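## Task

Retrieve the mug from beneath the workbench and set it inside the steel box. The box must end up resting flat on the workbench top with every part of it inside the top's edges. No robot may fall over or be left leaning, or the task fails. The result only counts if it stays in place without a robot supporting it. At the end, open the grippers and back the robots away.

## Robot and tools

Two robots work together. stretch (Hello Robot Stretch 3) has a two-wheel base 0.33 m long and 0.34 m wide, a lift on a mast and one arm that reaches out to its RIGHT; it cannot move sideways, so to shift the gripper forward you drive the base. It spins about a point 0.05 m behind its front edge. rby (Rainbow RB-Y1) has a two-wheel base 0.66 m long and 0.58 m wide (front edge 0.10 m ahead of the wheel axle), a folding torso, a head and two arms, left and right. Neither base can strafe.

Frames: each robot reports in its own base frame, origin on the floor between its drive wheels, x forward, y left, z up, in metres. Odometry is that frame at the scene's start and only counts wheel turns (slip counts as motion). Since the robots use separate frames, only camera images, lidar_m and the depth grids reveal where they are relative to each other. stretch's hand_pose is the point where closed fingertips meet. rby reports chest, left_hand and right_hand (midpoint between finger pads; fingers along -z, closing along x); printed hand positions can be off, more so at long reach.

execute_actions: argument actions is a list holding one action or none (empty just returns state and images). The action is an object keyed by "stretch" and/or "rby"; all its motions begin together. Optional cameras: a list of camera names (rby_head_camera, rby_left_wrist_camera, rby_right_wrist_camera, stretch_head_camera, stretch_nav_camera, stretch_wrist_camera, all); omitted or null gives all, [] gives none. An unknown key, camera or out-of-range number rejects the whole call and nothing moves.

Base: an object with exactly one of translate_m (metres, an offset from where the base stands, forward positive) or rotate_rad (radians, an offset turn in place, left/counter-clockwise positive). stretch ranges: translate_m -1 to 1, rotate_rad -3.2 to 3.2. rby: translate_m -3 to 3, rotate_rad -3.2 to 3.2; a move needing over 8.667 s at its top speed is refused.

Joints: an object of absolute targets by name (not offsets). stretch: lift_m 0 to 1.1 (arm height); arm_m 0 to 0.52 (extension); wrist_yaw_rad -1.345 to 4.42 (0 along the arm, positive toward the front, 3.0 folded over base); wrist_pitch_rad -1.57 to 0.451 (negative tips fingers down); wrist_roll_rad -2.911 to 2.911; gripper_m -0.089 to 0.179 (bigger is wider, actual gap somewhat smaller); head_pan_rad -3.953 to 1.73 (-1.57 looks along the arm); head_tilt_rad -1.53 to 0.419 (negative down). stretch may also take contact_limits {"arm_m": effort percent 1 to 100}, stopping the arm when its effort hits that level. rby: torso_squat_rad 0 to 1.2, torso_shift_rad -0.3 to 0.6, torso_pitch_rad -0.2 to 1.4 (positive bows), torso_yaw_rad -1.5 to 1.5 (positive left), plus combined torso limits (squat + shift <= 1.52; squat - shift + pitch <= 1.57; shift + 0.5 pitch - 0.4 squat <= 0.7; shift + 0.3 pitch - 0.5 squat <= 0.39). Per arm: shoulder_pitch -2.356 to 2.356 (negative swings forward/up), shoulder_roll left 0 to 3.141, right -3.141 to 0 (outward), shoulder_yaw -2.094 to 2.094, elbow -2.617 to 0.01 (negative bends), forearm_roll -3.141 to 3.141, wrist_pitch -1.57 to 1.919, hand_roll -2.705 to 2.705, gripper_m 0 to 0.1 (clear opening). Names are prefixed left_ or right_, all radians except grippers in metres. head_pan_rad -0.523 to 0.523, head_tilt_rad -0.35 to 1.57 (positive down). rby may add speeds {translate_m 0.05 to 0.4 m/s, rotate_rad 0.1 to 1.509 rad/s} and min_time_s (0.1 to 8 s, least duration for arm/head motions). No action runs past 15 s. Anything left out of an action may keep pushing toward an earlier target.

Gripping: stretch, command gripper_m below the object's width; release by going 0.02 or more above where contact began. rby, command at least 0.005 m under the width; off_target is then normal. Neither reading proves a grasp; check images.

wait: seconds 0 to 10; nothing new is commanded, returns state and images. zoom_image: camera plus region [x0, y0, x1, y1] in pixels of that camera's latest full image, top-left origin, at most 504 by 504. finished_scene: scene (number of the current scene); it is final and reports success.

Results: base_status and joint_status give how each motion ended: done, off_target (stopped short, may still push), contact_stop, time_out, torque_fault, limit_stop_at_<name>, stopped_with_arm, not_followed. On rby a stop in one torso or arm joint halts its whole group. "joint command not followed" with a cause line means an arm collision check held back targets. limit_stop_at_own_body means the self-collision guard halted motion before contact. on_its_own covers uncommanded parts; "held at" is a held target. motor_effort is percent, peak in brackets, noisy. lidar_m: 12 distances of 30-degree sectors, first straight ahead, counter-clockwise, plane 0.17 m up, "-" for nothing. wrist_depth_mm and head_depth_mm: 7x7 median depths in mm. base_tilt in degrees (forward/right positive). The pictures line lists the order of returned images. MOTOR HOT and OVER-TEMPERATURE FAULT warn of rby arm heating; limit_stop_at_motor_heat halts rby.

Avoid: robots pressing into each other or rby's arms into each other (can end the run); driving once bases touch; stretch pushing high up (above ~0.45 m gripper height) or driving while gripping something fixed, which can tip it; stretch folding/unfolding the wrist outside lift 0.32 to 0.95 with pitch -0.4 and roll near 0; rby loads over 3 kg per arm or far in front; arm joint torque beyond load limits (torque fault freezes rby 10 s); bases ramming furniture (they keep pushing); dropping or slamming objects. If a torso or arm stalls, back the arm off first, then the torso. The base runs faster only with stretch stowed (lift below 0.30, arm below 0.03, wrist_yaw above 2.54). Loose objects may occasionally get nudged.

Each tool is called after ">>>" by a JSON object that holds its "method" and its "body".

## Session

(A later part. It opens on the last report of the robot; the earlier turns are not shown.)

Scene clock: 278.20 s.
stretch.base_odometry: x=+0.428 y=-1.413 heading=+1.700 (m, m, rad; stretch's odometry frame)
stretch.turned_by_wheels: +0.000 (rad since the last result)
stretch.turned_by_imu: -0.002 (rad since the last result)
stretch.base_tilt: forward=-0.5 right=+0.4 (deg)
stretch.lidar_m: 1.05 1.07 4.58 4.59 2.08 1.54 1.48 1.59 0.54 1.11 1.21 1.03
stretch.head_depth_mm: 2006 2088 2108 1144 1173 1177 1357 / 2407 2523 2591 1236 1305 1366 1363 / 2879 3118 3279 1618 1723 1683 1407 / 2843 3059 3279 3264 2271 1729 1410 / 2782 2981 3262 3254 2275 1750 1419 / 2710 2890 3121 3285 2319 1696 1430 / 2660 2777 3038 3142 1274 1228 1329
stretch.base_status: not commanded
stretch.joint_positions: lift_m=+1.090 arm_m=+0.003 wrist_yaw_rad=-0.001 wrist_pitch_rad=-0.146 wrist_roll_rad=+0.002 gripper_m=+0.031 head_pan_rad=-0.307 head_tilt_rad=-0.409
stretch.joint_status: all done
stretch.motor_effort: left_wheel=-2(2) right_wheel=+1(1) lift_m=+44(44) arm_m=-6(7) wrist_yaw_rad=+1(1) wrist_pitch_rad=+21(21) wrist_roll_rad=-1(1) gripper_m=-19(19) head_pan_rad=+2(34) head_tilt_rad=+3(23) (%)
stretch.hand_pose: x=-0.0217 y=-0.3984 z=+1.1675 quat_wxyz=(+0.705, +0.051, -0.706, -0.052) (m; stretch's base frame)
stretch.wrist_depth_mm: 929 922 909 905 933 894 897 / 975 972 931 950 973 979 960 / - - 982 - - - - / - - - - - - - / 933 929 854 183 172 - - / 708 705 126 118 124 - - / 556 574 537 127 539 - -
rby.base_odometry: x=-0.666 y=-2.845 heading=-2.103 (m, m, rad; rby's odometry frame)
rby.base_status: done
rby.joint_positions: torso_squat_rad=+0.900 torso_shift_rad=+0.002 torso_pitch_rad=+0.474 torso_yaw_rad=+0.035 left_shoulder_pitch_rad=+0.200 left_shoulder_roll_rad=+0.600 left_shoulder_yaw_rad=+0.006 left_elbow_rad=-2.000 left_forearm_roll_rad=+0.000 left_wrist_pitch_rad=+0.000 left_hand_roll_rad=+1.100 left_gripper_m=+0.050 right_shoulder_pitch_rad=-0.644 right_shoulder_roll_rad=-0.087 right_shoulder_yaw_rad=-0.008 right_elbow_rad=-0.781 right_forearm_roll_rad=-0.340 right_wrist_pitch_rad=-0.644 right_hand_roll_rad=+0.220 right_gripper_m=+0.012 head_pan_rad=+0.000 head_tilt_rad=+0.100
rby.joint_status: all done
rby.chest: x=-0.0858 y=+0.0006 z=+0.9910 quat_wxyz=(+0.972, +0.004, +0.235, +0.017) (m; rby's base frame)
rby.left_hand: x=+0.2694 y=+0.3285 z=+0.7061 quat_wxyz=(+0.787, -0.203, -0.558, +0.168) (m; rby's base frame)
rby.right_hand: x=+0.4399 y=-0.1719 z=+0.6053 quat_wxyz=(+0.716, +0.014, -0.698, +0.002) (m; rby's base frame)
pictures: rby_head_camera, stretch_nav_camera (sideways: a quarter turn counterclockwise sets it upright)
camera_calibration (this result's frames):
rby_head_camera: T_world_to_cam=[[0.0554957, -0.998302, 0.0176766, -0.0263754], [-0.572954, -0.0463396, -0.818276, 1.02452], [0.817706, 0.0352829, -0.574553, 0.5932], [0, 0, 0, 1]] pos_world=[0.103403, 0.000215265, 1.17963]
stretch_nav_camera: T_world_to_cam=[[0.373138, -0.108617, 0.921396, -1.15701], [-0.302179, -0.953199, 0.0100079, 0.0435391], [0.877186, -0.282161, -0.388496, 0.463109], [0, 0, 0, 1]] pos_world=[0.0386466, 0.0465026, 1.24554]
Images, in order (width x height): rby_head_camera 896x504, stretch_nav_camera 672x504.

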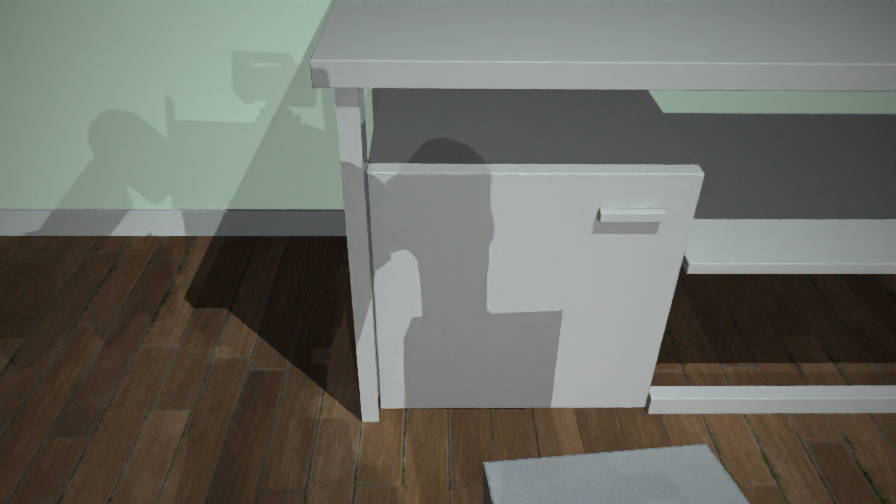

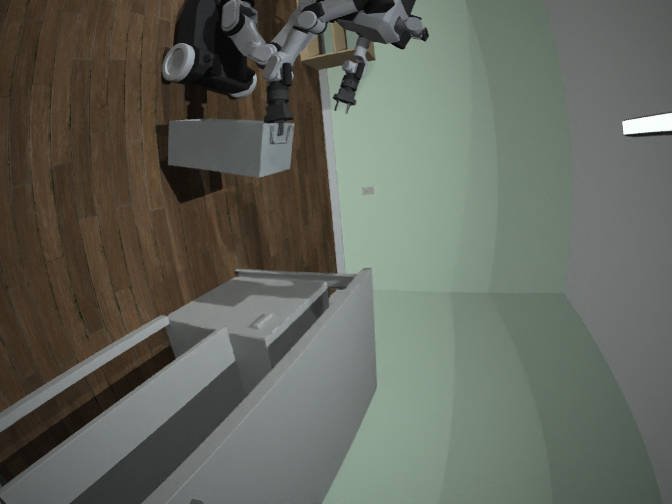

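>>> {"method": "execute_actions", "body": {"actions": [{"rby":{"joints":{"torso_squat_rad":0.1}}}], "cameras": []}}

>>> {"method": "execute_actions", "body": {"actions": [{"rby":{"min_time_s":3,"joints":{"torso_pitch_rad":0.34,"right_shoulder_pitch_rad":-0.86,"right_shoulder_roll_rad":-0.18,"right_elbow_rad":-0.92,"right_forearm_roll_rad":0,"right_wrist_pitch_rad":-0.2,"right_hand_roll_rad":-0.2}}}], "cameras": ["rby_head_camera","stretch_nav_camera"]}}

>>> {"method": "execute_actions", "body": {"actions": [{"rby":{"min_time_s":3,"joints":{"torso_pitch_rad":0.2,"right_shoulder_pitch_rad":-1.068,"right_shoulder_roll_rad":-0.272,"right_elbow_rad":-1.05,"right_forearm_roll_rad":0.35,"right_wrist_pitch_rad":0.376,"right_hand_roll_rad":-0.62,"head_tilt_rad":0.5}}}], "cameras": ["rby_head_camera","stretch_nav_camera"]}}

Scene clock: 294.93 s.
stretch.base_odometry: x=+0.428 y=-1.413 heading=+1.700 (m, m, rad; stretch's odometry frame)
stretch.turned_by_wheels: +0.000 (rad since the last result)
stretch.turned_by_imu: -0.002 (rad since the last result)
stretch.base_tilt: forward=-0.5 right=+0.4 (deg)
stretch.lidar_m: 3.12 1.23 4.56 4.58 2.08 1.54 1.48 1.59 0.54 1.11 1.20 1.03
stretch.head_depth_mm: 2018 2116 2095 1146 1165 1178 1356 / 2381 2533 2590 1231 1311 1367 1363 / 2913 3127 3294 1614 1707 1675 1405 / 2836 3075 3365 3228 2276 1741 1401 / 2784 3011 3197 3319 2281 1743 1414 / 2712 2907 3100 3285 2316 1755 1413 / 2636 2856 2995 1226 1143 1603 1437
stretch.base_status: not commanded
stretch.joint_positions: lift_m=+1.090 arm_m=+0.003 wrist_yaw_rad=-0.001 wrist_pitch_rad=-0.146 wrist_roll_rad=+0.002 gripper_m=+0.031 head_pan_rad=-0.307 head_tilt_rad=-0.409
stretch.joint_status: not commanded
stretch.motor_effort: left_wheel=-2(2) right_wheel=+1(1) lift_m=+44(43) arm_m=-6(6) wrist_yaw_rad=+1(1) wrist_pitch_rad=+21(20) wrist_roll_rad=-1(1) gripper_m=-19(18) head_pan_rad=+2(2) head_tilt_rad=+3(3) (%)
stretch.hand_pose: x=-0.0217 y=-0.3984 z=+1.1675 quat_wxyz=(+0.705, +0.051, -0.706, -0.052) (m; stretch's base frame)
stretch.wrist_depth_mm: 912 930 909 919 929 923 916 / 976 952 982 939 922 937 969 / - - - - 980 988 - / - - - - - - - / 930 952 871 181 171 - - / 694 695 126 118 123 - - / 555 567 536 127 530 - -
rby.base_odometry: x=-0.666 y=-2.845 heading=-2.103 (m, m, rad; rby's odometry frame)
rby.base_status: not commanded
rby.joint_positions: torso_squat_rad=+0.100 torso_shift_rad=+0.002 torso_pitch_rad=+0.474 torso_yaw_rad=+0.035 left_shoulder_pitch_rad=+0.200 left_shoulder_roll_rad=+0.600 left_shoulder_yaw_rad=+0.006 left_elbow_rad=-2.000 left_forearm_roll_rad=+0.000 left_wrist_pitch_rad=+0.000 left_hand_roll_rad=+1.100 left_gripper_m=+0.050 right_shoulder_pitch_rad=-0.644 right_shoulder_roll_rad=-0.087 right_shoulder_yaw_rad=-0.008 right_elbow_rad=-0.781 right_forearm_roll_rad=-0.340 right_wrist_pitch_rad=-0.644 right_hand_roll_rad=+0.220 right_gripper_m=+0.012 head_pan_rad=+0.000 head_tilt_rad=+0.100
rby.joint_status: all done
rby.chest: x=-0.0851 y=+0.0007 z=+1.2523 quat_wxyz=(+0.972, +0.004, +0.235, +0.017) (m; rby's base frame)
rby.left_hand: x=+0.2701 y=+0.3287 z=+0.9673 quat_wxyz=(+0.787, -0.203, -0.558, +0.168) (m; rby's base frame)
rby.right_hand: x=+0.4404 y=-0.1718 z=+0.8663 quat_wxyz=(+0.716, +0.013, -0.698, +0.002) (m; rby's base frame)
pictures: none
No camera images: the call's "cameras" was empty. Leave "cameras" out to get every camera's image.

Scene clock: 295.77 s.
stretch.base_odometry: x=+0.428 y=-1.413 heading=+1.700 (m, m, rad; stretch's odometry frame)
stretch.turned_by_wheels: +0.000 (rad since the last result)
stretch.turned_by_imu: +0.000 (rad since the last result)
stretch.base_tilt: forward=-0.5 right=+0.4 (deg)
stretch.lidar_m: 3.11 1.23 4.59 4.58 2.08 1.54 1.48 1.59 0.54 1.11 1.21 1.03
stretch.head_depth_mm: 2003 2121 2098 1151 1168 1181 1354 / 2384 2561 2543 1233 1299 1380 1360 / 2866 3124 3340 1618 1718 1672 1401 / 2826 3048 3305 3289 2269 1726 1409 / 2781 2964 3226 3286 2288 1750 1410 / 2706 2905 3128 3246 2295 1755 1423 / 2647 2810 2994 2991 1139 1606 1433
stretch.base_status: not commanded
stretch.joint_positions: lift_m=+1.090 arm_m=+0.003 wrist_yaw_rad=-0.001 wrist_pitch_rad=-0.146 wrist_roll_rad=+0.002 gripper_m=+0.031 head_pan_rad=-0.307 head_tilt_rad=-0.409
stretch.joint_status: not commanded
stretch.motor_effort: left_wheel=-2(2) right_wheel=+0(0) lift_m=+43(42) arm_m=-6(6) wrist_yaw_rad=+1(1) wrist_pitch_rad=+21(20) wrist_roll_rad=-1(1) gripper_m=-18(18) head_pan_rad=+1(2) head_tilt_rad=+3(3) (%)
stretch.hand_pose: x=-0.0217 y=-0.3984 z=+1.1675 quat_wxyz=(+0.705, +0.051, -0.706, -0.052) (m; stretch's base frame)
stretch.wrist_depth_mm: 924 911 927 921 956 913 925 / 962 978 981 964 965 956 940 / - - - - 987 - 996 / - - - - - - - / 920 940 874 180 172 - - / 687 696 126 118 124 - - / 563 557 536 126 543 - -
rby.base_odometry: x=-0.666 y=-2.845 heading=-2.103 (m, m, rad; rby's odometry frame)
rby.base_status: not commanded
rby.joint_positions: torso_squat_rad=+0.099 torso_shift_rad=+0.004 torso_pitch_rad=+0.474 torso_yaw_rad=+0.035 left_shoulder_pitch_rad=+0.200 left_shoulder_roll_rad=+0.600 left_shoulder_yaw_rad=+0.006 left_elbow_rad=-2.000 left_forearm_roll_rad=+0.000 left_wrist_pitch_rad=+0.000 left_hand_roll_rad=+1.100 left_gripper_m=+0.050 right_shoulder_pitch_rad=-0.634 right_shoulder_roll_rad=-0.085 right_shoulder_yaw_rad=-0.008 right_elbow_rad=-0.772 right_forearm_roll_rad=-0.341 right_wrist_pitch_rad=-0.638 right_hand_roll_rad=+0.220 right_gripper_m=+0.011 head_pan_rad=+0.000 head_tilt_rad=+0.100
rby.joint_status: torso_pitch_rad stopped_with_arm (moved +0.000 of -0.134); right_shoulder_pitch_rad contact_stop_at_right_elbow_rad (moved +0.010 of -0.216); right_shoulder_roll_rad contact_stop_at_right_elbow_rad (moved +0.002 of -0.093); right_elbow_rad contact_stop (moved +0.009 of -0.139); right_forearm_roll_rad contact_stop_at_right_elbow_rad (moved +0.000 of +0.340); right_wrist_pitch_rad contact_stop_at_right_elbow_rad (moved +0.007 of +0.444); right_hand_roll_rad contact_stop_at_right_elbow_rad (moved +0.000 of -0.420)
rby.on_its_own: torso_pitch_rad is held at +0.472, not at your +0.340, since it stopped_with_arm; right_shoulder_pitch_rad is held at -0.640, not at your -0.860, since a contact_stop; right_shoulder_roll_rad is held at -0.086, not at your -0.180, since a contact_stop; right_elbow_rad is held at -0.778, not at your -0.920, since a contact_stop; right_forearm_roll_rad is held at -0.340, not at your +0.000, since a contact_stop; right_wrist_pitch_rad is held at -0.641, not at your -0.200, since a contact_stop; right_hand_roll_rad is held at +0.220, not at your -0.200, since a contact_stop
rby.chest: x=-0.0840 y=+0.0007 z=+1.2523 quat_wxyz=(+0.972, +0.004, +0.235, +0.017) (m; rby's base frame)
rby.left_hand: x=+0.2710 y=+0.3288 z=+0.9673 quat_wxyz=(+0.787, -0.203, -0.558, +0.168) (m; rby's base frame)
rby.right_hand: x=+0.4354 y=-0.1732 z=+0.8564 quat_wxyz=(+0.725, +0.012, -0.689, +0.002) (m; rby's base frame)
pictures: rby_head_camera, stretch_nav_camera (sideways: a quarter turn counterclockwise sets it upright)
camera_calibration (this result's frames):
rby_head_camera: T_world_to_cam=[[0.0556999, -0.998293, 0.0175558, -0.0307676], [-0.573123, -0.0463654, -0.818156, 1.23917], [0.817574, 0.0355096, -0.574728, 0.742074], [0, 0, 0, 1]] pos_world=[0.105212, 0.000388936, 1.44087]
stretch_nav_camera: T_world_to_cam=[[0.373138, -0.108615, 0.921396, -1.15701], [-0.302176, -0.9532, 0.0100079, 0.0435391], [0.877187, -0.282158, -0.388496, 0.463109], [0, 0, 0, 1]] pos_world=[0.0386465, 0.0465027, 1.24554]
Images, in order (width x height): rby_head_camera 896x504, stretch_nav_camera 672x504.

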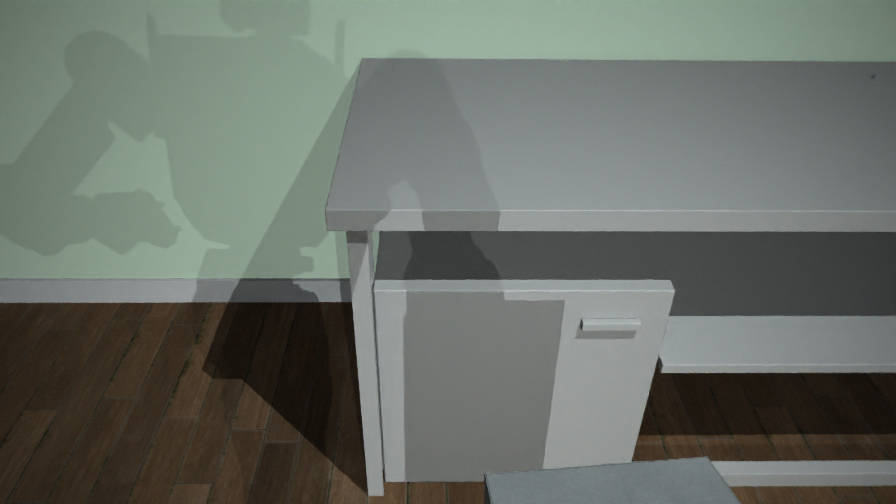

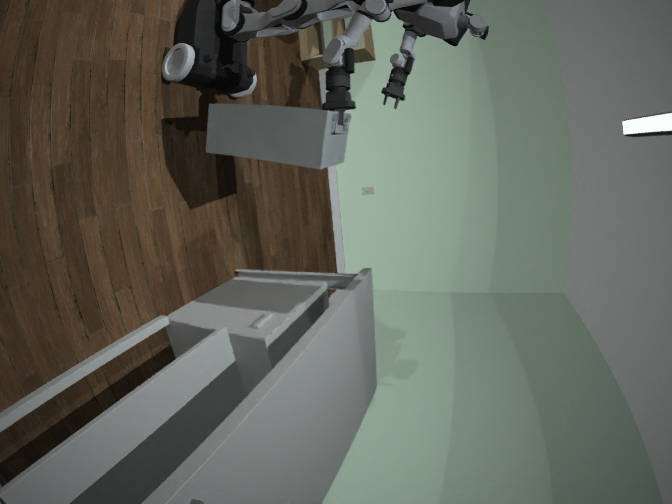

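not run: a stop came earlier in this reply.

>>> {"method": "execute_actions", "body": {"actions": [{"rby":{"joints":{"torso_pitch_rad":0.0,"torso_squat_rad":0,"head_tilt_rad":0.7}}}], "cameras": ["rby_head_camera","stretch_nav_camera"]}}

Scene clock: 307.03 s.
MOTOR HOT: a motor of the right arm reached 65 °C. Now the hottest motor of the right arm, joint 6 (wrist pitch), reports 67 °C. The temperature limit of the motors' drives, at which the controller stops that arm, is 80 °C. To cool a motor, set the load down, stop pushing, or move to a pose that needs little force.
stretch.base_odometry: x=+0.428 y=-1.413 heading=+1.700 (m, m, rad; stretch's odometry frame)
stretch.turned_by_wheels: +0.000 (rad since the last result)
stretch.turned_by_imu: -0.001 (rad since the last result)
stretch.base_tilt: forward=-0.5 right=+0.4 (deg)
stretch.lidar_m: 3.11 1.24 4.56 4.59 2.08 1.53 1.49 1.58 0.54 1.11 1.21 1.02
stretch.head_depth_mm: 2001 2095 2078 1140 1164 1182 1349 / 2431 2569 2533 1231 1307 1363 1360 / 2864 3093 3304 1610 1709 1680 1397 / 2891 3097 3328 3288 2271 1732 1404 / 2788 2977 3159 3217 2289 1748 1423 / 2736 2884 3137 3261 2293 1758 1427 / 2658 2808 3024 3154 2328 1767 1431
stretch.base_status: not commanded
stretch.joint_positions: lift_m=+1.090 arm_m=+0.003 wrist_yaw_rad=-0.001 wrist_pitch_rad=-0.146 wrist_roll_rad=+0.002 gripper_m=+0.031 head_pan_rad=-0.307 head_tilt_rad=-0.409
stretch.joint_status: not commanded
stretch.motor_effort: left_wheel=-2(2) right_wheel=+1(0) lift_m=+43(43) arm_m=-7(6) wrist_yaw_rad=+1(1) wrist_pitch_rad=+21(21) wrist_roll_rad=-1(1) gripper_m=-18(19) head_pan_rad=+2(2) head_tilt_rad=+3(3) (%)
stretch.hand_pose: x=-0.0217 y=-0.3984 z=+1.1675 quat_wxyz=(+0.705, +0.051, -0.706, -0.052) (m; stretch's base frame)
stretch.wrist_depth_mm: 933 906 903 914 921 922 930 / 993 973 958 964 987 977 935 / - - 1000 997 - 989 - / - - - - - - - / 954 918 871 180 173 - - / 699 708 126 117 123 - - / 551 561 539 126 542 - -
rby.base_odometry: x=-0.666 y=-2.845 heading=-2.103 (m, m, rad; rby's odometry frame)
rby.base_status: not commanded
rby.joint_positions: torso_squat_rad=+0.000 torso_shift_rad=+0.004 torso_pitch_rad=+0.002 torso_yaw_rad=+0.035 left_shoulder_pitch_rad=+0.200 left_shoulder_roll_rad=+0.600 left_shoulder_yaw_rad=+0.006 left_elbow_rad=-2.000 left_forearm_roll_rad=+0.000 left_wrist_pitch_rad=+0.000 left_hand_roll_rad=+1.100 left_gripper_m=+0.050 right_shoulder_pitch_rad=-0.632 right_shoulder_roll_rad=-0.085 right_shoulder_yaw_rad=-0.008 right_elbow_rad=-0.772 right_forearm_roll_rad=-0.341 right_wrist_pitch_rad=-0.638 right_hand_roll_rad=+0.220 right_gripper_m=+0.030 head_pan_rad=+0.000 head_tilt_rad=+0.700
rby.joint_status: all done
rby.on_its_own: right_shoulder_pitch_rad is held at -0.640, not at your -0.860, since a contact_stop; right_shoulder_roll_rad is held at -0.086, not at your -0.180, since a contact_stop; right_elbow_rad is held at -0.778, not at your -0.920, since a contact_stop; right_forearm_roll_rad is held at -0.340, not at your +0.000, since a contact_stop; right_wrist_pitch_rad is held at -0.641, not at your -0.200, since a contact_stop; right_hand_roll_rad is held at +0.220, not at your -0.200, since a contact_stop
rby.chest: x=-0.2246 y=+0.0007 z=+1.2899 quat_wxyz=(+1.000, +0.000, +0.001, +0.018) (m; rby's base frame)
rby.left_hand: x=+0.2211 y=+0.3289 z=+1.1975 quat_wxyz=(+0.635, -0.236, -0.727, +0.116) (m; rby's base frame)
rby.right_hand: x=+0.4178 y=-0.1732 z=+1.1725 quat_wxyz=(+0.544, +0.012, -0.839, +0.005) (m; rby's base frame)
pictures: rby_head_camera, stretch_nav_camera (sideways: a quarter turn counterclockwise sets it upright)
camera_calibration (this result's frames):
rby_head_camera: T_world_to_cam=[[0.063315, -0.997533, 0.0303074, -0.0366509], [-0.672199, -0.0650727, -0.737505, 1.02473], [0.737658, 0.0263225, -0.674661, 1.10219], [0, 0, 0, 1]] pos_world=[-0.121899, 0.00110894, 1.50046]
stretch_nav_camera: T_world_to_cam=[[0.373138, -0.108615, 0.921396, -1.15701], [-0.302175, -0.9532, 0.0100079, 0.0435391], [0.877188, -0.282157, -0.388496, 0.463109], [0, 0, 0, 1]] pos_world=[0.0386464, 0.0465027, 1.24554]
Images, in order (width x height): rby_head_camera 896x504, stretch_nav_camera 672x504.

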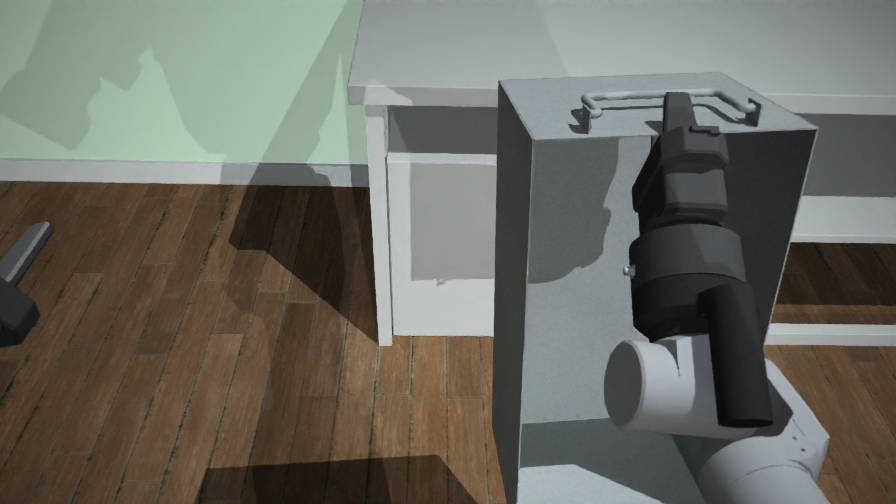

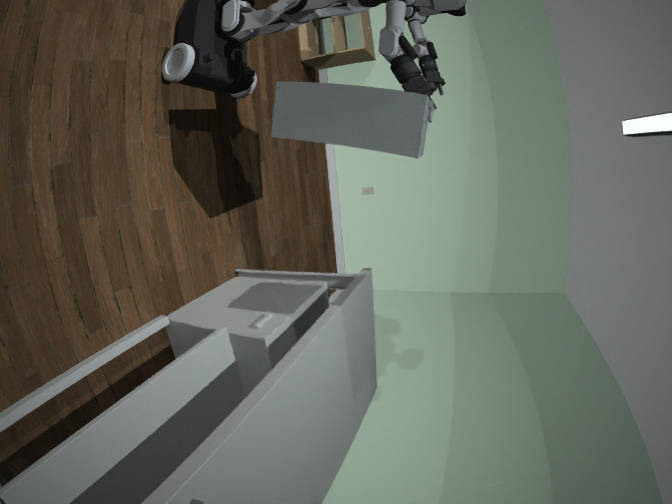

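>>> {"method": "execute_actions", "body": {"actions": [{"rby":{"base":{"translate_m":0.6},"speeds":{"translate_m":0.15}},"stretch":{"joints":{"head_tilt_rad":-0.15}}}], "cameras": ["rby_head_camera","stretch_nav_camera"]}}

Scene clock: 314.53 s.
MOTOR HOT: still on. Now the hottest motor of the right arm, joint 6 (wrist pitch), reports 68 °C; a drive's own limit is 80 °C.
stretch.base_odometry: x=+0.428 y=-1.413 heading=+1.700 (m, m, rad; stretch's odometry frame)
stretch.turned_by_wheels: +0.000 (rad since the last result)
stretch.turned_by_imu: -0.002 (rad since the last result)
stretch.base_tilt: forward=-0.5 right=+0.4 (deg)
stretch.lidar_m: 1.04 1.17 4.57 4.59 2.08 1.54 1.48 1.58 0.54 1.11 1.21 1.03
stretch.head_depth_mm: 2062 2096 2158 2244 1319 969 1088 / 2478 2551 2642 2519 1158 1281 1263 / 2908 3188 3330 1053 1072 1107 1663 / 2951 3088 3213 1287 1305 1224 1796 / 2984 3055 3134 1103 3381 2415 1805 / 2850 2986 3016 1581 3230 2470 1595 / 2811 2862 3019 1548 3132 2474 1591
stretch.base_status: not commanded
stretch.joint_positions: lift_m=+1.090 arm_m=+0.003 wrist_yaw_rad=-0.001 wrist_pitch_rad=-0.146 wrist_roll_rad=+0.002 gripper_m=+0.031 head_pan_rad=-0.307 head_tilt_rad=-0.162
stretch.joint_status: all done
stretch.motor_effort: left_wheel=-2(2) right_wheel=+1(0) lift_m=+44(44) arm_m=-6(6) wrist_yaw_rad=+1(1) wrist_pitch_rad=+21(21) wrist_roll_rad=-1(1) gripper_m=-19(18) head_pan_rad=+2(1) head_tilt_rad=+4(22) (%)
stretch.hand_pose: x=-0.0217 y=-0.3984 z=+1.1675 quat_wxyz=(+0.705, +0.051, -0.706, -0.052) (m; stretch's base frame)
stretch.wrist_depth_mm: 936 906 923 949 942 919 893 / 944 950 923 948 973 949 966 / - 993 998 - - - - / - - - - - - - / 952 943 888 180 172 - - / 717 691 126 117 124 - - / 567 562 536 126 534 - -
rby.base_odometry: x=-0.971 y=-3.362 heading=-2.103 (m, m, rad; rby's odometry frame)
rby.base_status: done
rby.joint_positions: torso_squat_rad=+0.000 torso_shift_rad=+0.004 torso_pitch_rad=+0.002 torso_yaw_rad=+0.035 left_shoulder_pitch_rad=+0.200 left_shoulder_roll_rad=+0.600 left_shoulder_yaw_rad=+0.006 left_elbow_rad=-2.000 left_forearm_roll_rad=+0.000 left_wrist_pitch_rad=+0.000 left_hand_roll_rad=+1.100 left_gripper_m=+0.050 right_shoulder_pitch_rad=-0.632 right_shoulder_roll_rad=-0.085 right_shoulder_yaw_rad=-0.008 right_elbow_rad=-0.772 right_forearm_roll_rad=-0.341 right_wrist_pitch_rad=-0.638 right_hand_roll_rad=+0.220 right_gripper_m=+0.031 head_pan_rad=+0.000 head_tilt_rad=+0.700
rby.joint_status: not commanded
rby.on_its_own: right_shoulder_pitch_rad is held at -0.640, not at your -0.860, since a contact_stop; right_shoulder_roll_rad is held at -0.086, not at your -0.180, since a contact_stop; right_elbow_rad is held at -0.778, not at your -0.920, since a contact_stop; right_forearm_roll_rad is held at -0.340, not at your +0.000, since a contact_stop; right_wrist_pitch_rad is held at -0.641, not at your -0.200, since a contact_stop; right_hand_roll_rad is held at +0.220, not at your -0.200, since a contact_stop
rby.chest: x=-0.2245 y=+0.0007 z=+1.2899 quat_wxyz=(+1.000, +0.000, +0.001, +0.018) (m; rby's base frame)
rby.left_hand: x=+0.2212 y=+0.3289 z=+1.1975 quat_wxyz=(+0.635, -0.236, -0.726, +0.116) (m; rby's base frame)
rby.right_hand: x=+0.4178 y=-0.1731 z=+1.1722 quat_wxyz=(+0.544, +0.012, -0.839, +0.005) (m; rby's base frame)
pictures: rby_head_camera, stretch_nav_camera (sideways: a quarter turn counterclockwise sets it upright)
camera_calibration (this result's frames):
rby_head_camera: T_world_to_cam=[[0.0632817, -0.997537, 0.0302662, -0.0366232], [-0.672303, -0.0650234, -0.737415, 1.02464], [0.737566, 0.0263168, -0.674762, 1.10225], [0, 0, 0, 1]] pos_world=[-0.121798, 0.00108471, 1.50045]
stretch_nav_camera: T_world_to_cam=[[0.147262, -0.0369234, 0.988408, -1.24318], [-0.304317, -0.952521, 0.00975706, 0.0438756], [0.941119, -0.302226, -0.151506, 0.154272], [0, 0, 0, 1]] pos_world=[0.051237, 0.0425149, 1.25171]
Images, in order (width x height): rby_head_camera 896x504, stretch_nav_camera 672x504.

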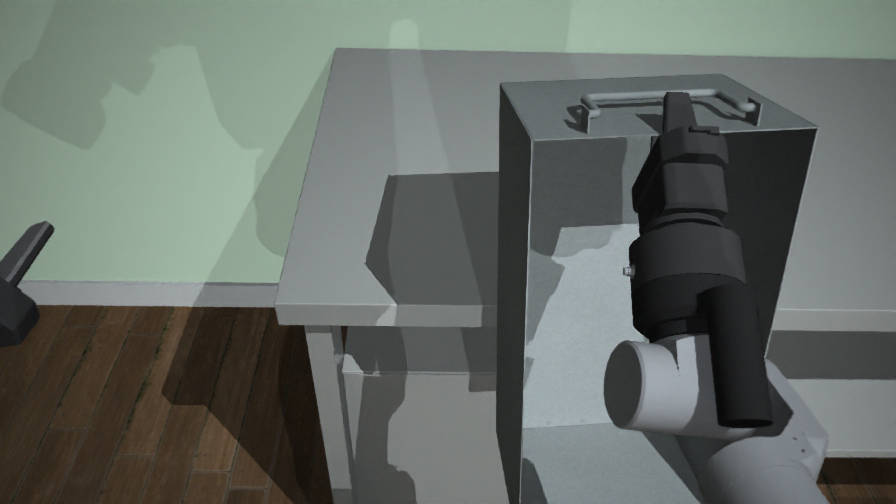

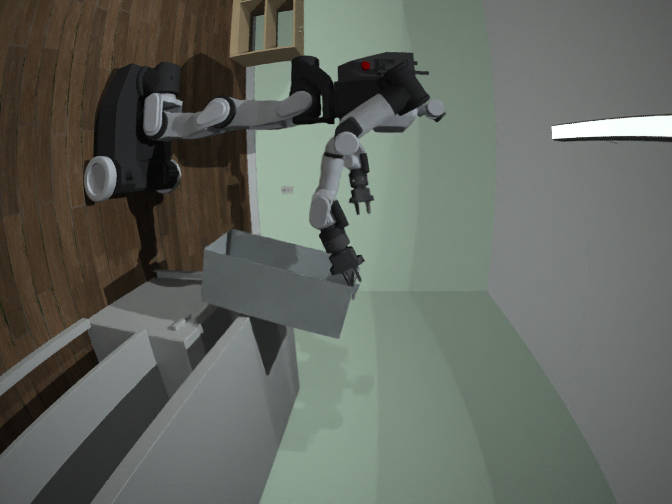

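>>> {"method": "execute_actions", "body": {"actions": [{"rby":{"base":{"translate_m":0.13},"speeds":{"translate_m":0.06},"joints":{"torso_pitch_rad":0.08}}}], "cameras": ["stretch_nav_camera"]}}

>>> {"method": "execute_actions", "body": {"actions": [{"rby":{"base":{"translate_m":0.07},"speeds":{"translate_m":0.05},"min_time_s":2,"joints":{"right_wrist_pitch_rad":-0.3}}}], "cameras": ["stretch_nav_camera"]}}

Scene clock: 321.30 s.
MOTOR HOT: still on. Now the hottest motor of the right arm, joint 6 (wrist pitch), reports 67 °C; a drive's own limit is 80 °C.
stretch.base_odometry: x=+0.428 y=-1.413 heading=+1.700 (m, m, rad; stretch's odometry frame)
stretch.turned_by_wheels: +0.000 (rad since the last result)
stretch.turned_by_imu: -0.002 (rad since the last result)
stretch.base_tilt: forward=-0.5 right=+0.4 (deg)
stretch.lidar_m: 1.03 1.21 4.57 4.58 2.08 1.54 1.48 1.59 0.54 1.11 1.21 1.03
stretch.head_depth_mm: 2061 2127 2170 2204 1231 967 1086 / 2480 2553 2693 1105 1101 1282 1267 / 2898 3112 3231 1309 1076 1441 1668 / 2914 3146 3253 1312 1309 1076 1775 / 2941 3040 3126 1621 3299 2304 1676 / 2858 2991 3057 1571 3270 2463 1580 / 2774 2873 1124 1153 1254 1265 1327
stretch.base_status: not commanded
stretch.joint_positions: lift_m=+1.090 arm_m=+0.003 wrist_yaw_rad=-0.001 wrist_pitch_rad=-0.146 wrist_roll_rad=+0.002 gripper_m=+0.031 head_pan_rad=-0.307 head_tilt_rad=-0.162
stretch.joint_status: not commanded
stretch.motor_effort: left_wheel=-2(2) right_wheel=+1(1) lift_m=+44(43) arm_m=-7(6) wrist_yaw_rad=+1(1) wrist_pitch_rad=+20(21) wrist_roll_rad=-1(1) gripper_m=-18(18) head_pan_rad=+2(2) head_tilt_rad=+4(4) (%)
stretch.hand_pose: x=-0.0217 y=-0.3984 z=+1.1675 quat_wxyz=(+0.705, +0.051, -0.706, -0.052) (m; stretch's base frame)
stretch.wrist_depth_mm: 923 934 930 919 926 905 931 / 971 954 - - 951 933 964 / - - - - - - - / - - - - - - - / 922 917 872 181 171 - - / 714 685 125 117 124 - - / 552 562 539 126 538 - -
rby.base_odometry: x=-1.037 y=-3.474 heading=-2.104 (m, m, rad; rby's odometry frame)
rby.base_status: done
rby.joint_positions: torso_squat_rad=+0.000 torso_shift_rad=+0.003 torso_pitch_rad=+0.082 torso_yaw_rad=+0.035 left_shoulder_pitch_rad=+0.200 left_shoulder_roll_rad=+0.600 left_shoulder_yaw_rad=+0.006 left_elbow_rad=-2.000 left_forearm_roll_rad=+0.000 left_wrist_pitch_rad=+0.000 left_hand_roll_rad=+1.100 left_gripper_m=+0.050 right_shoulder_pitch_rad=-0.632 right_shoulder_roll_rad=-0.085 right_shoulder_yaw_rad=-0.008 right_elbow_rad=-0.773 right_forearm_roll_rad=-0.341 right_wrist_pitch_rad=-0.639 right_hand_roll_rad=+0.220 right_gripper_m=+0.043 head_pan_rad=+0.000 head_tilt_rad=+0.700
rby.joint_status: all done
rby.on_its_own: right_shoulder_pitch_rad is held at -0.640, not at your -0.860, since a contact_stop; right_shoulder_roll_rad is held at -0.086, not at your -0.180, since a contact_stop; right_elbow_rad is held at -0.778, not at your -0.920, since a contact_stop; right_forearm_roll_rad is held at -0.340, not at your +0.000, since a contact_stop; right_wrist_pitch_rad is held at -0.641, not at your -0.200, since a contact_stop; right_hand_roll_rad is held at +0.220, not at your -0.200, since a contact_stop
rby.chest: x=-0.2005 y=+0.0008 z=+1.2889 quat_wxyz=(+0.999, +0.000, +0.041, +0.018) (m; rby's base frame)
rby.left_hand: x=+0.2366 y=+0.3289 z=+1.1615 quat_wxyz=(+0.663, -0.232, -0.701, +0.125) (m; rby's base frame)
rby.right_hand: x=+0.4305 y=-0.1731 z=+1.1216 quat_wxyz=(+0.576, +0.012, -0.817, +0.004) (m; rby's base frame)
pictures: stretch_nav_camera (sideways: a quarter turn counterclockwise sets it upright)
camera_calibration (this result's frames):
stretch_nav_camera: T_world_to_cam=[[0.147255, -0.0369213, 0.988409, -1.24318], [-0.304317, -0.952521, 0.00975704, 0.0438756], [0.94112, -0.302227, -0.151499, 0.154262], [0, 0, 0, 1]] pos_world=[0.0512373, 0.0425148, 1.25171]
Images, in order (width x height): stretch_nav_camera 672x504.

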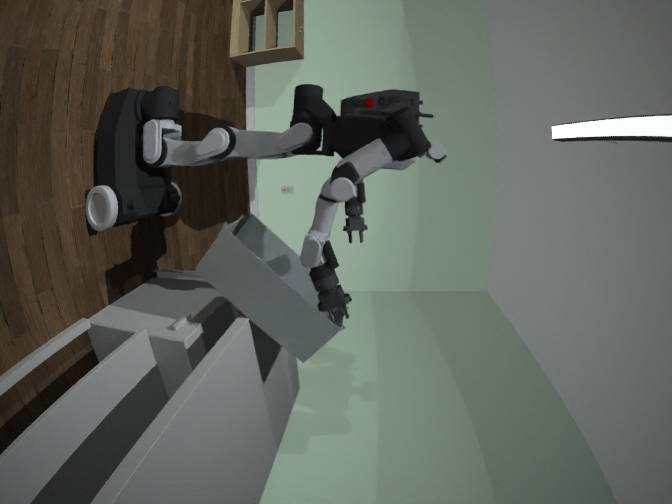

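Scene clock: 323.53 s.
MOTOR HOT: still on. Now the hottest motor of the right arm, joint 6 (wrist pitch), reports 65 °C; a drive's own limit is 80 °C.
stretch.base_odometry: x=+0.428 y=-1.413 heading=+1.700 (m, m, rad; stretch's odometry frame)
stretch.turned_by_wheels: +0.000 (rad since the last result)
stretch.turned_by_imu: -0.001 (rad since the last result)
stretch.base_tilt: forward=-0.6 right=+0.4 (deg)
stretch.lidar_m: 1.03 1.24 4.59 4.59 2.08 1.53 1.49 1.59 0.54 1.11 1.21 1.03
stretch.head_depth_mm: 2051 2108 2182 2175 1160 970 1093 / 2493 2565 2676 1231 1110 1285 1267 / 2900 3192 3295 1338 1075 1557 1674 / 2952 3095 3264 3288 1057 2091 1802 / 2942 3052 3157 1601 1280 2438 1548 / 2881 2960 3034 1598 3254 2329 1476 / 2790 2857 976 1169 1227 1269 1337
stretch.base_status: not commanded
stretch.joint_positions: lift_m=+1.090 arm_m=+0.003 wrist_yaw_rad=-0.001 wrist_pitch_rad=-0.146 wrist_roll_rad=+0.002 gripper_m=+0.031 head_pan_rad=-0.307 head_tilt_rad=-0.162
stretch.joint_status: not commanded
stretch.motor_effort: left_wheel=-2(2) right_wheel=+0(1) lift_m=+43(44) arm_m=-6(6) wrist_yaw_rad=+1(1) wrist_pitch_rad=+20(20) wrist_roll_rad=-1(1) gripper_m=-19(18) head_pan_rad=+2(2) head_tilt_rad=+4(4) (%)
stretch.hand_pose: x=-0.0217 y=-0.3984 z=+1.1675 quat_wxyz=(+0.705, +0.051, -0.706, -0.052) (m; stretch's base frame)
stretch.wrist_depth_mm: 916 902 910 940 915 911 899 / 976 958 961 950 943 983 945 / - - - - - - - / - - - - - - - / 903 935 847 181 173 - - / 709 693 126 117 124 - - / 554 555 533 126 536 - -
rby.base_odometry: x=-1.072 y=-3.535 heading=-2.105 (m, m, rad; rby's odometry frame)
rby.base_status: done
rby.joint_positions: torso_squat_rad=+0.001 torso_shift_rad=+0.003 torso_pitch_rad=+0.079 torso_yaw_rad=+0.035 left_shoulder_pitch_rad=+0.200 left_shoulder_roll_rad=+0.600 left_shoulder_yaw_rad=+0.006 left_elbow_rad=-2.000 left_forearm_roll_rad=+0.000 left_wrist_pitch_rad=+0.000 left_hand_roll_rad=+1.100 left_gripper_m=+0.050 right_shoulder_pitch_rad=-0.648 right_shoulder_roll_rad=-0.088 right_shoulder_yaw_rad=-0.008 right_elbow_rad=-0.785 right_forearm_roll_rad=-0.340 right_wrist_pitch_rad=-0.321 right_hand_roll_rad=+0.220 right_gripper_m=+0.046 head_pan_rad=+0.000 head_tilt_rad=+0.700
rby.joint_status: right_wrist_pitch_rad contact_stop (moved +0.318 of +0.339)
rby.on_its_own: right_shoulder_pitch_rad is held at -0.649, not at your -0.860, since a contact_stop; right_shoulder_roll_rad is held at -0.088, not at your -0.180, since a contact_stop; right_elbow_rad is held at -0.785, not at your -0.920, since a contact_stop; right_forearm_roll_rad is held at -0.340, not at your +0.000, since a contact_stop; right_wrist_pitch_rad is held at -0.321, not at your -0.300, since a contact_stop; right_hand_roll_rad is held at +0.220, not at your -0.200, since a contact_stop
rby.chest: x=-0.2016 y=+0.0010 z=+1.2889 quat_wxyz=(+0.999, +0.000, +0.040, +0.018) (m; rby's base frame)
rby.left_hand: x=+0.2357 y=+0.3290 z=+1.1624 quat_wxyz=(+0.662, -0.232, -0.701, +0.125) (m; rby's base frame)
rby.right_hand: x=+0.4477 y=-0.1542 z=+1.0685 quat_wxyz=(+0.684, +0.032, -0.728, +0.036) (m; rby's base frame)
pictures: stretch_nav_camera (sideways: a quarter turn counterclockwise sets it upright)
camera_calibration (this result's frames):
stretch_nav_camera: T_world_to_cam=[[0.147254, -0.0369209, 0.988409, -1.24318], [-0.304317, -0.952521, 0.00975704, 0.0438756], [0.94112, -0.302227, -0.151498, 0.154261], [0, 0, 0, 1]] pos_world=[0.0512374, 0.0425148, 1.25171]
Images, in order (width x height): stretch_nav_camera 672x504.

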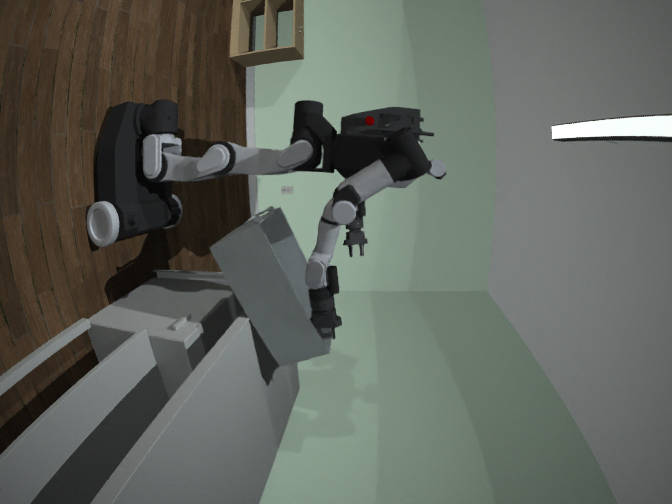

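>>> {"method": "execute_actions", "body": {"actions": [{"rby":{"base":{"translate_m":0.05},"speeds":{"translate_m":0.05},"min_time_s":3,"joints":{"right_shoulder_pitch_rad":-1.1,"right_shoulder_roll_rad":-0.27,"right_elbow_rad":-0.55,"right_forearm_roll_rad":-0.2,"right_wrist_pitch_rad":0.85,"right_hand_roll_rad":0.0}}}], "cameras": ["stretch_nav_camera","rby_head_camera"]}}

Scene clock: 330.60 s.
MOTOR HOT: cleared. Now the hottest motor of the right arm, joint 6 (wrist pitch), reports 59 °C.
stretch.base_odometry: x=+0.428 y=-1.413 heading=+1.700 (m, m, rad; stretch's odometry frame)
stretch.turned_by_wheels: +0.000 (rad since the last result)
stretch.turned_by_imu: -0.001 (rad since the last result)
stretch.base_tilt: forward=-0.5 right=+0.3 (deg)
stretch.lidar_m: 1.04 2.91 4.59 4.60 2.08 1.54 1.49 1.58 0.54 1.11 1.20 1.03
stretch.head_depth_mm: 2074 2114 2179 2091 1145 971 1087 / 2503 2575 2625 1205 1106 1279 1275 / 2903 3170 3300 1319 1065 1618 1677 / 2949 3150 3262 1304 1038 2289 1730 / 2926 3067 3119 3180 3228 2442 1548 / 2857 2955 996 1279 1299 1300 1355 / 2816 2878 976 1173 3125 2265 1345
stretch.base_status: not commanded
stretch.joint_positions: lift_m=+1.090 arm_m=+0.003 wrist_yaw_rad=-0.001 wrist_pitch_rad=-0.146 wrist_roll_rad=+0.002 gripper_m=+0.031 head_pan_rad=-0.307 head_tilt_rad=-0.162
stretch.joint_status: not commanded
stretch.motor_effort: left_wheel=-1(2) right_wheel=+1(1) lift_m=+44(43) arm_m=-7(7) wrist_yaw_rad=+1(1) wrist_pitch_rad=+21(20) wrist_roll_rad=-1(1) gripper_m=-18(19) head_pan_rad=+3(2) head_tilt_rad=+4(4) (%)
stretch.hand_pose: x=-0.0217 y=-0.3984 z=+1.1675 quat_wxyz=(+0.705, +0.051, -0.706, -0.052) (m; stretch's base frame)
stretch.wrist_depth_mm: 904 900 928 933 912 927 909 / 968 943 956 939 974 976 979 / - - - 983 - 991 - / - - - - - - - / 942 951 855 182 173 - - / 690 696 126 117 124 - - / 562 565 532 126 536 - -
rby.base_odometry: x=-1.098 y=-3.578 heading=-2.106 (m, m, rad; rby's odometry frame)
rby.base_status: done
rby.joint_positions: torso_squat_rad=+0.001 torso_shift_rad=+0.003 torso_pitch_rad=+0.080 torso_yaw_rad=+0.035 left_shoulder_pitch_rad=+0.200 left_shoulder_roll_rad=+0.600 left_shoulder_yaw_rad=+0.006 left_elbow_rad=-2.000 left_forearm_roll_rad=+0.000 left_wrist_pitch_rad=+0.000 left_hand_roll_rad=+1.100 left_gripper_m=+0.050 right_shoulder_pitch_rad=-0.899 right_shoulder_roll_rad=-0.184 right_shoulder_yaw_rad=-0.008 right_elbow_rad=-0.668 right_forearm_roll_rad=-0.267 right_wrist_pitch_rad=+0.305 right_hand_roll_rad=+0.104 right_gripper_m=+0.026 head_pan_rad=+0.000 head_tilt_rad=+0.700
rby.joint_status: right_shoulder_pitch_rad contact_stop_at_right_elbow_rad (moved -0.251 of -0.452); right_shoulder_roll_rad contact_stop_at_right_elbow_rad (moved -0.096 of -0.182); right_elbow_rad contact_stop (moved +0.117 of +0.235); right_forearm_roll_rad contact_stop_at_right_elbow_rad (moved +0.073 of +0.140); right_wrist_pitch_rad contact_stop (moved +0.626 of +1.171); right_hand_roll_rad contact_stop_at_right_elbow_rad (moved -0.116 of -0.220)
rby.on_its_own: right_shoulder_pitch_rad is held at -0.898, not at your -1.100, since a contact_stop; right_shoulder_roll_rad is held at -0.184, not at your -0.270, since a contact_stop; right_elbow_rad is held at -0.668, not at your -0.550, since a contact_stop; right_forearm_roll_rad is held at -0.267, not at your -0.200, since a contact_stop; right_wrist_pitch_rad is held at +0.305, not at your +0.850, since a contact_stop; right_hand_roll_rad is held at +0.104, not at your +0.000, since a contact_stop; right_gripper_m moved -0.020 toward your old target +0.000
rby.chest: x=-0.2014 y=+0.0010 z=+1.2889 quat_wxyz=(+0.999, +0.000, +0.040, +0.018) (m; rby's base frame)
rby.left_hand: x=+0.2359 y=+0.3291 z=+1.1622 quat_wxyz=(+0.662, -0.232, -0.701, +0.125) (m; rby's base frame)
rby.right_hand: x=+0.4883 y=-0.1517 z=+1.0430 quat_wxyz=(+0.835, +0.029, -0.541, +0.095) (m; rby's base frame)
pictures: rby_head_camera, stretch_nav_camera (sideways: a quarter turn counterclockwise sets it upright)
camera_calibration (this result's frames):
rby_head_camera: T_world_to_cam=[[0.0654441, -0.997522, 0.0258336, -0.0316026], [-0.727163, -0.0654038, -0.683342, 0.958748], [0.683338, 0.0259354, -0.729641, 1.14433], [0, 0, 0, 1]] pos_world=[-0.0827309, 0.00150273, 1.49092]
stretch_nav_camera: T_world_to_cam=[[0.147251, -0.0369201, 0.98841, -1.24318], [-0.304317, -0.952521, 0.00975703, 0.0438756], [0.941121, -0.302227, -0.151495, 0.154257], [0, 0, 0, 1]] pos_world=[0.0512375, 0.0425147, 1.25171]
Images, in order (width x height): rby_head_camera 896x504, stretch_nav_camera 672x504.

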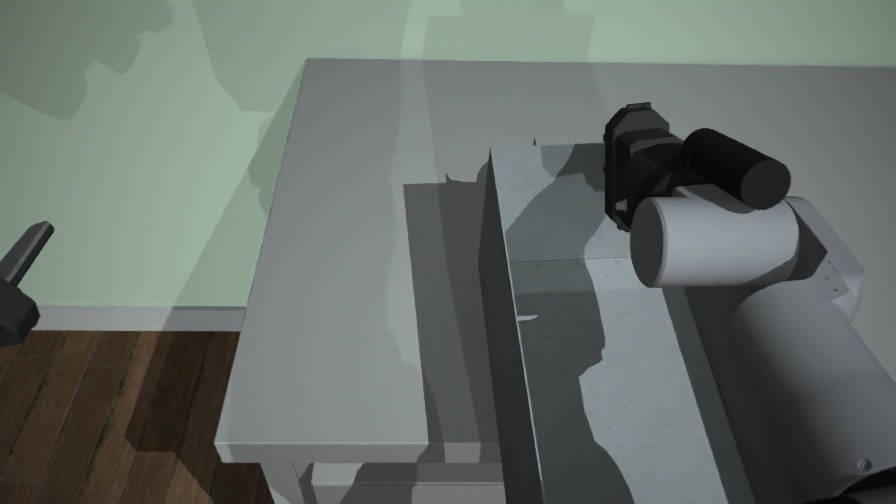

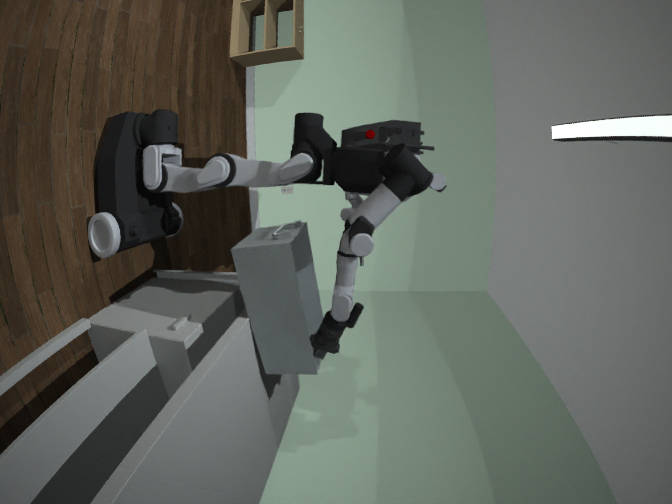

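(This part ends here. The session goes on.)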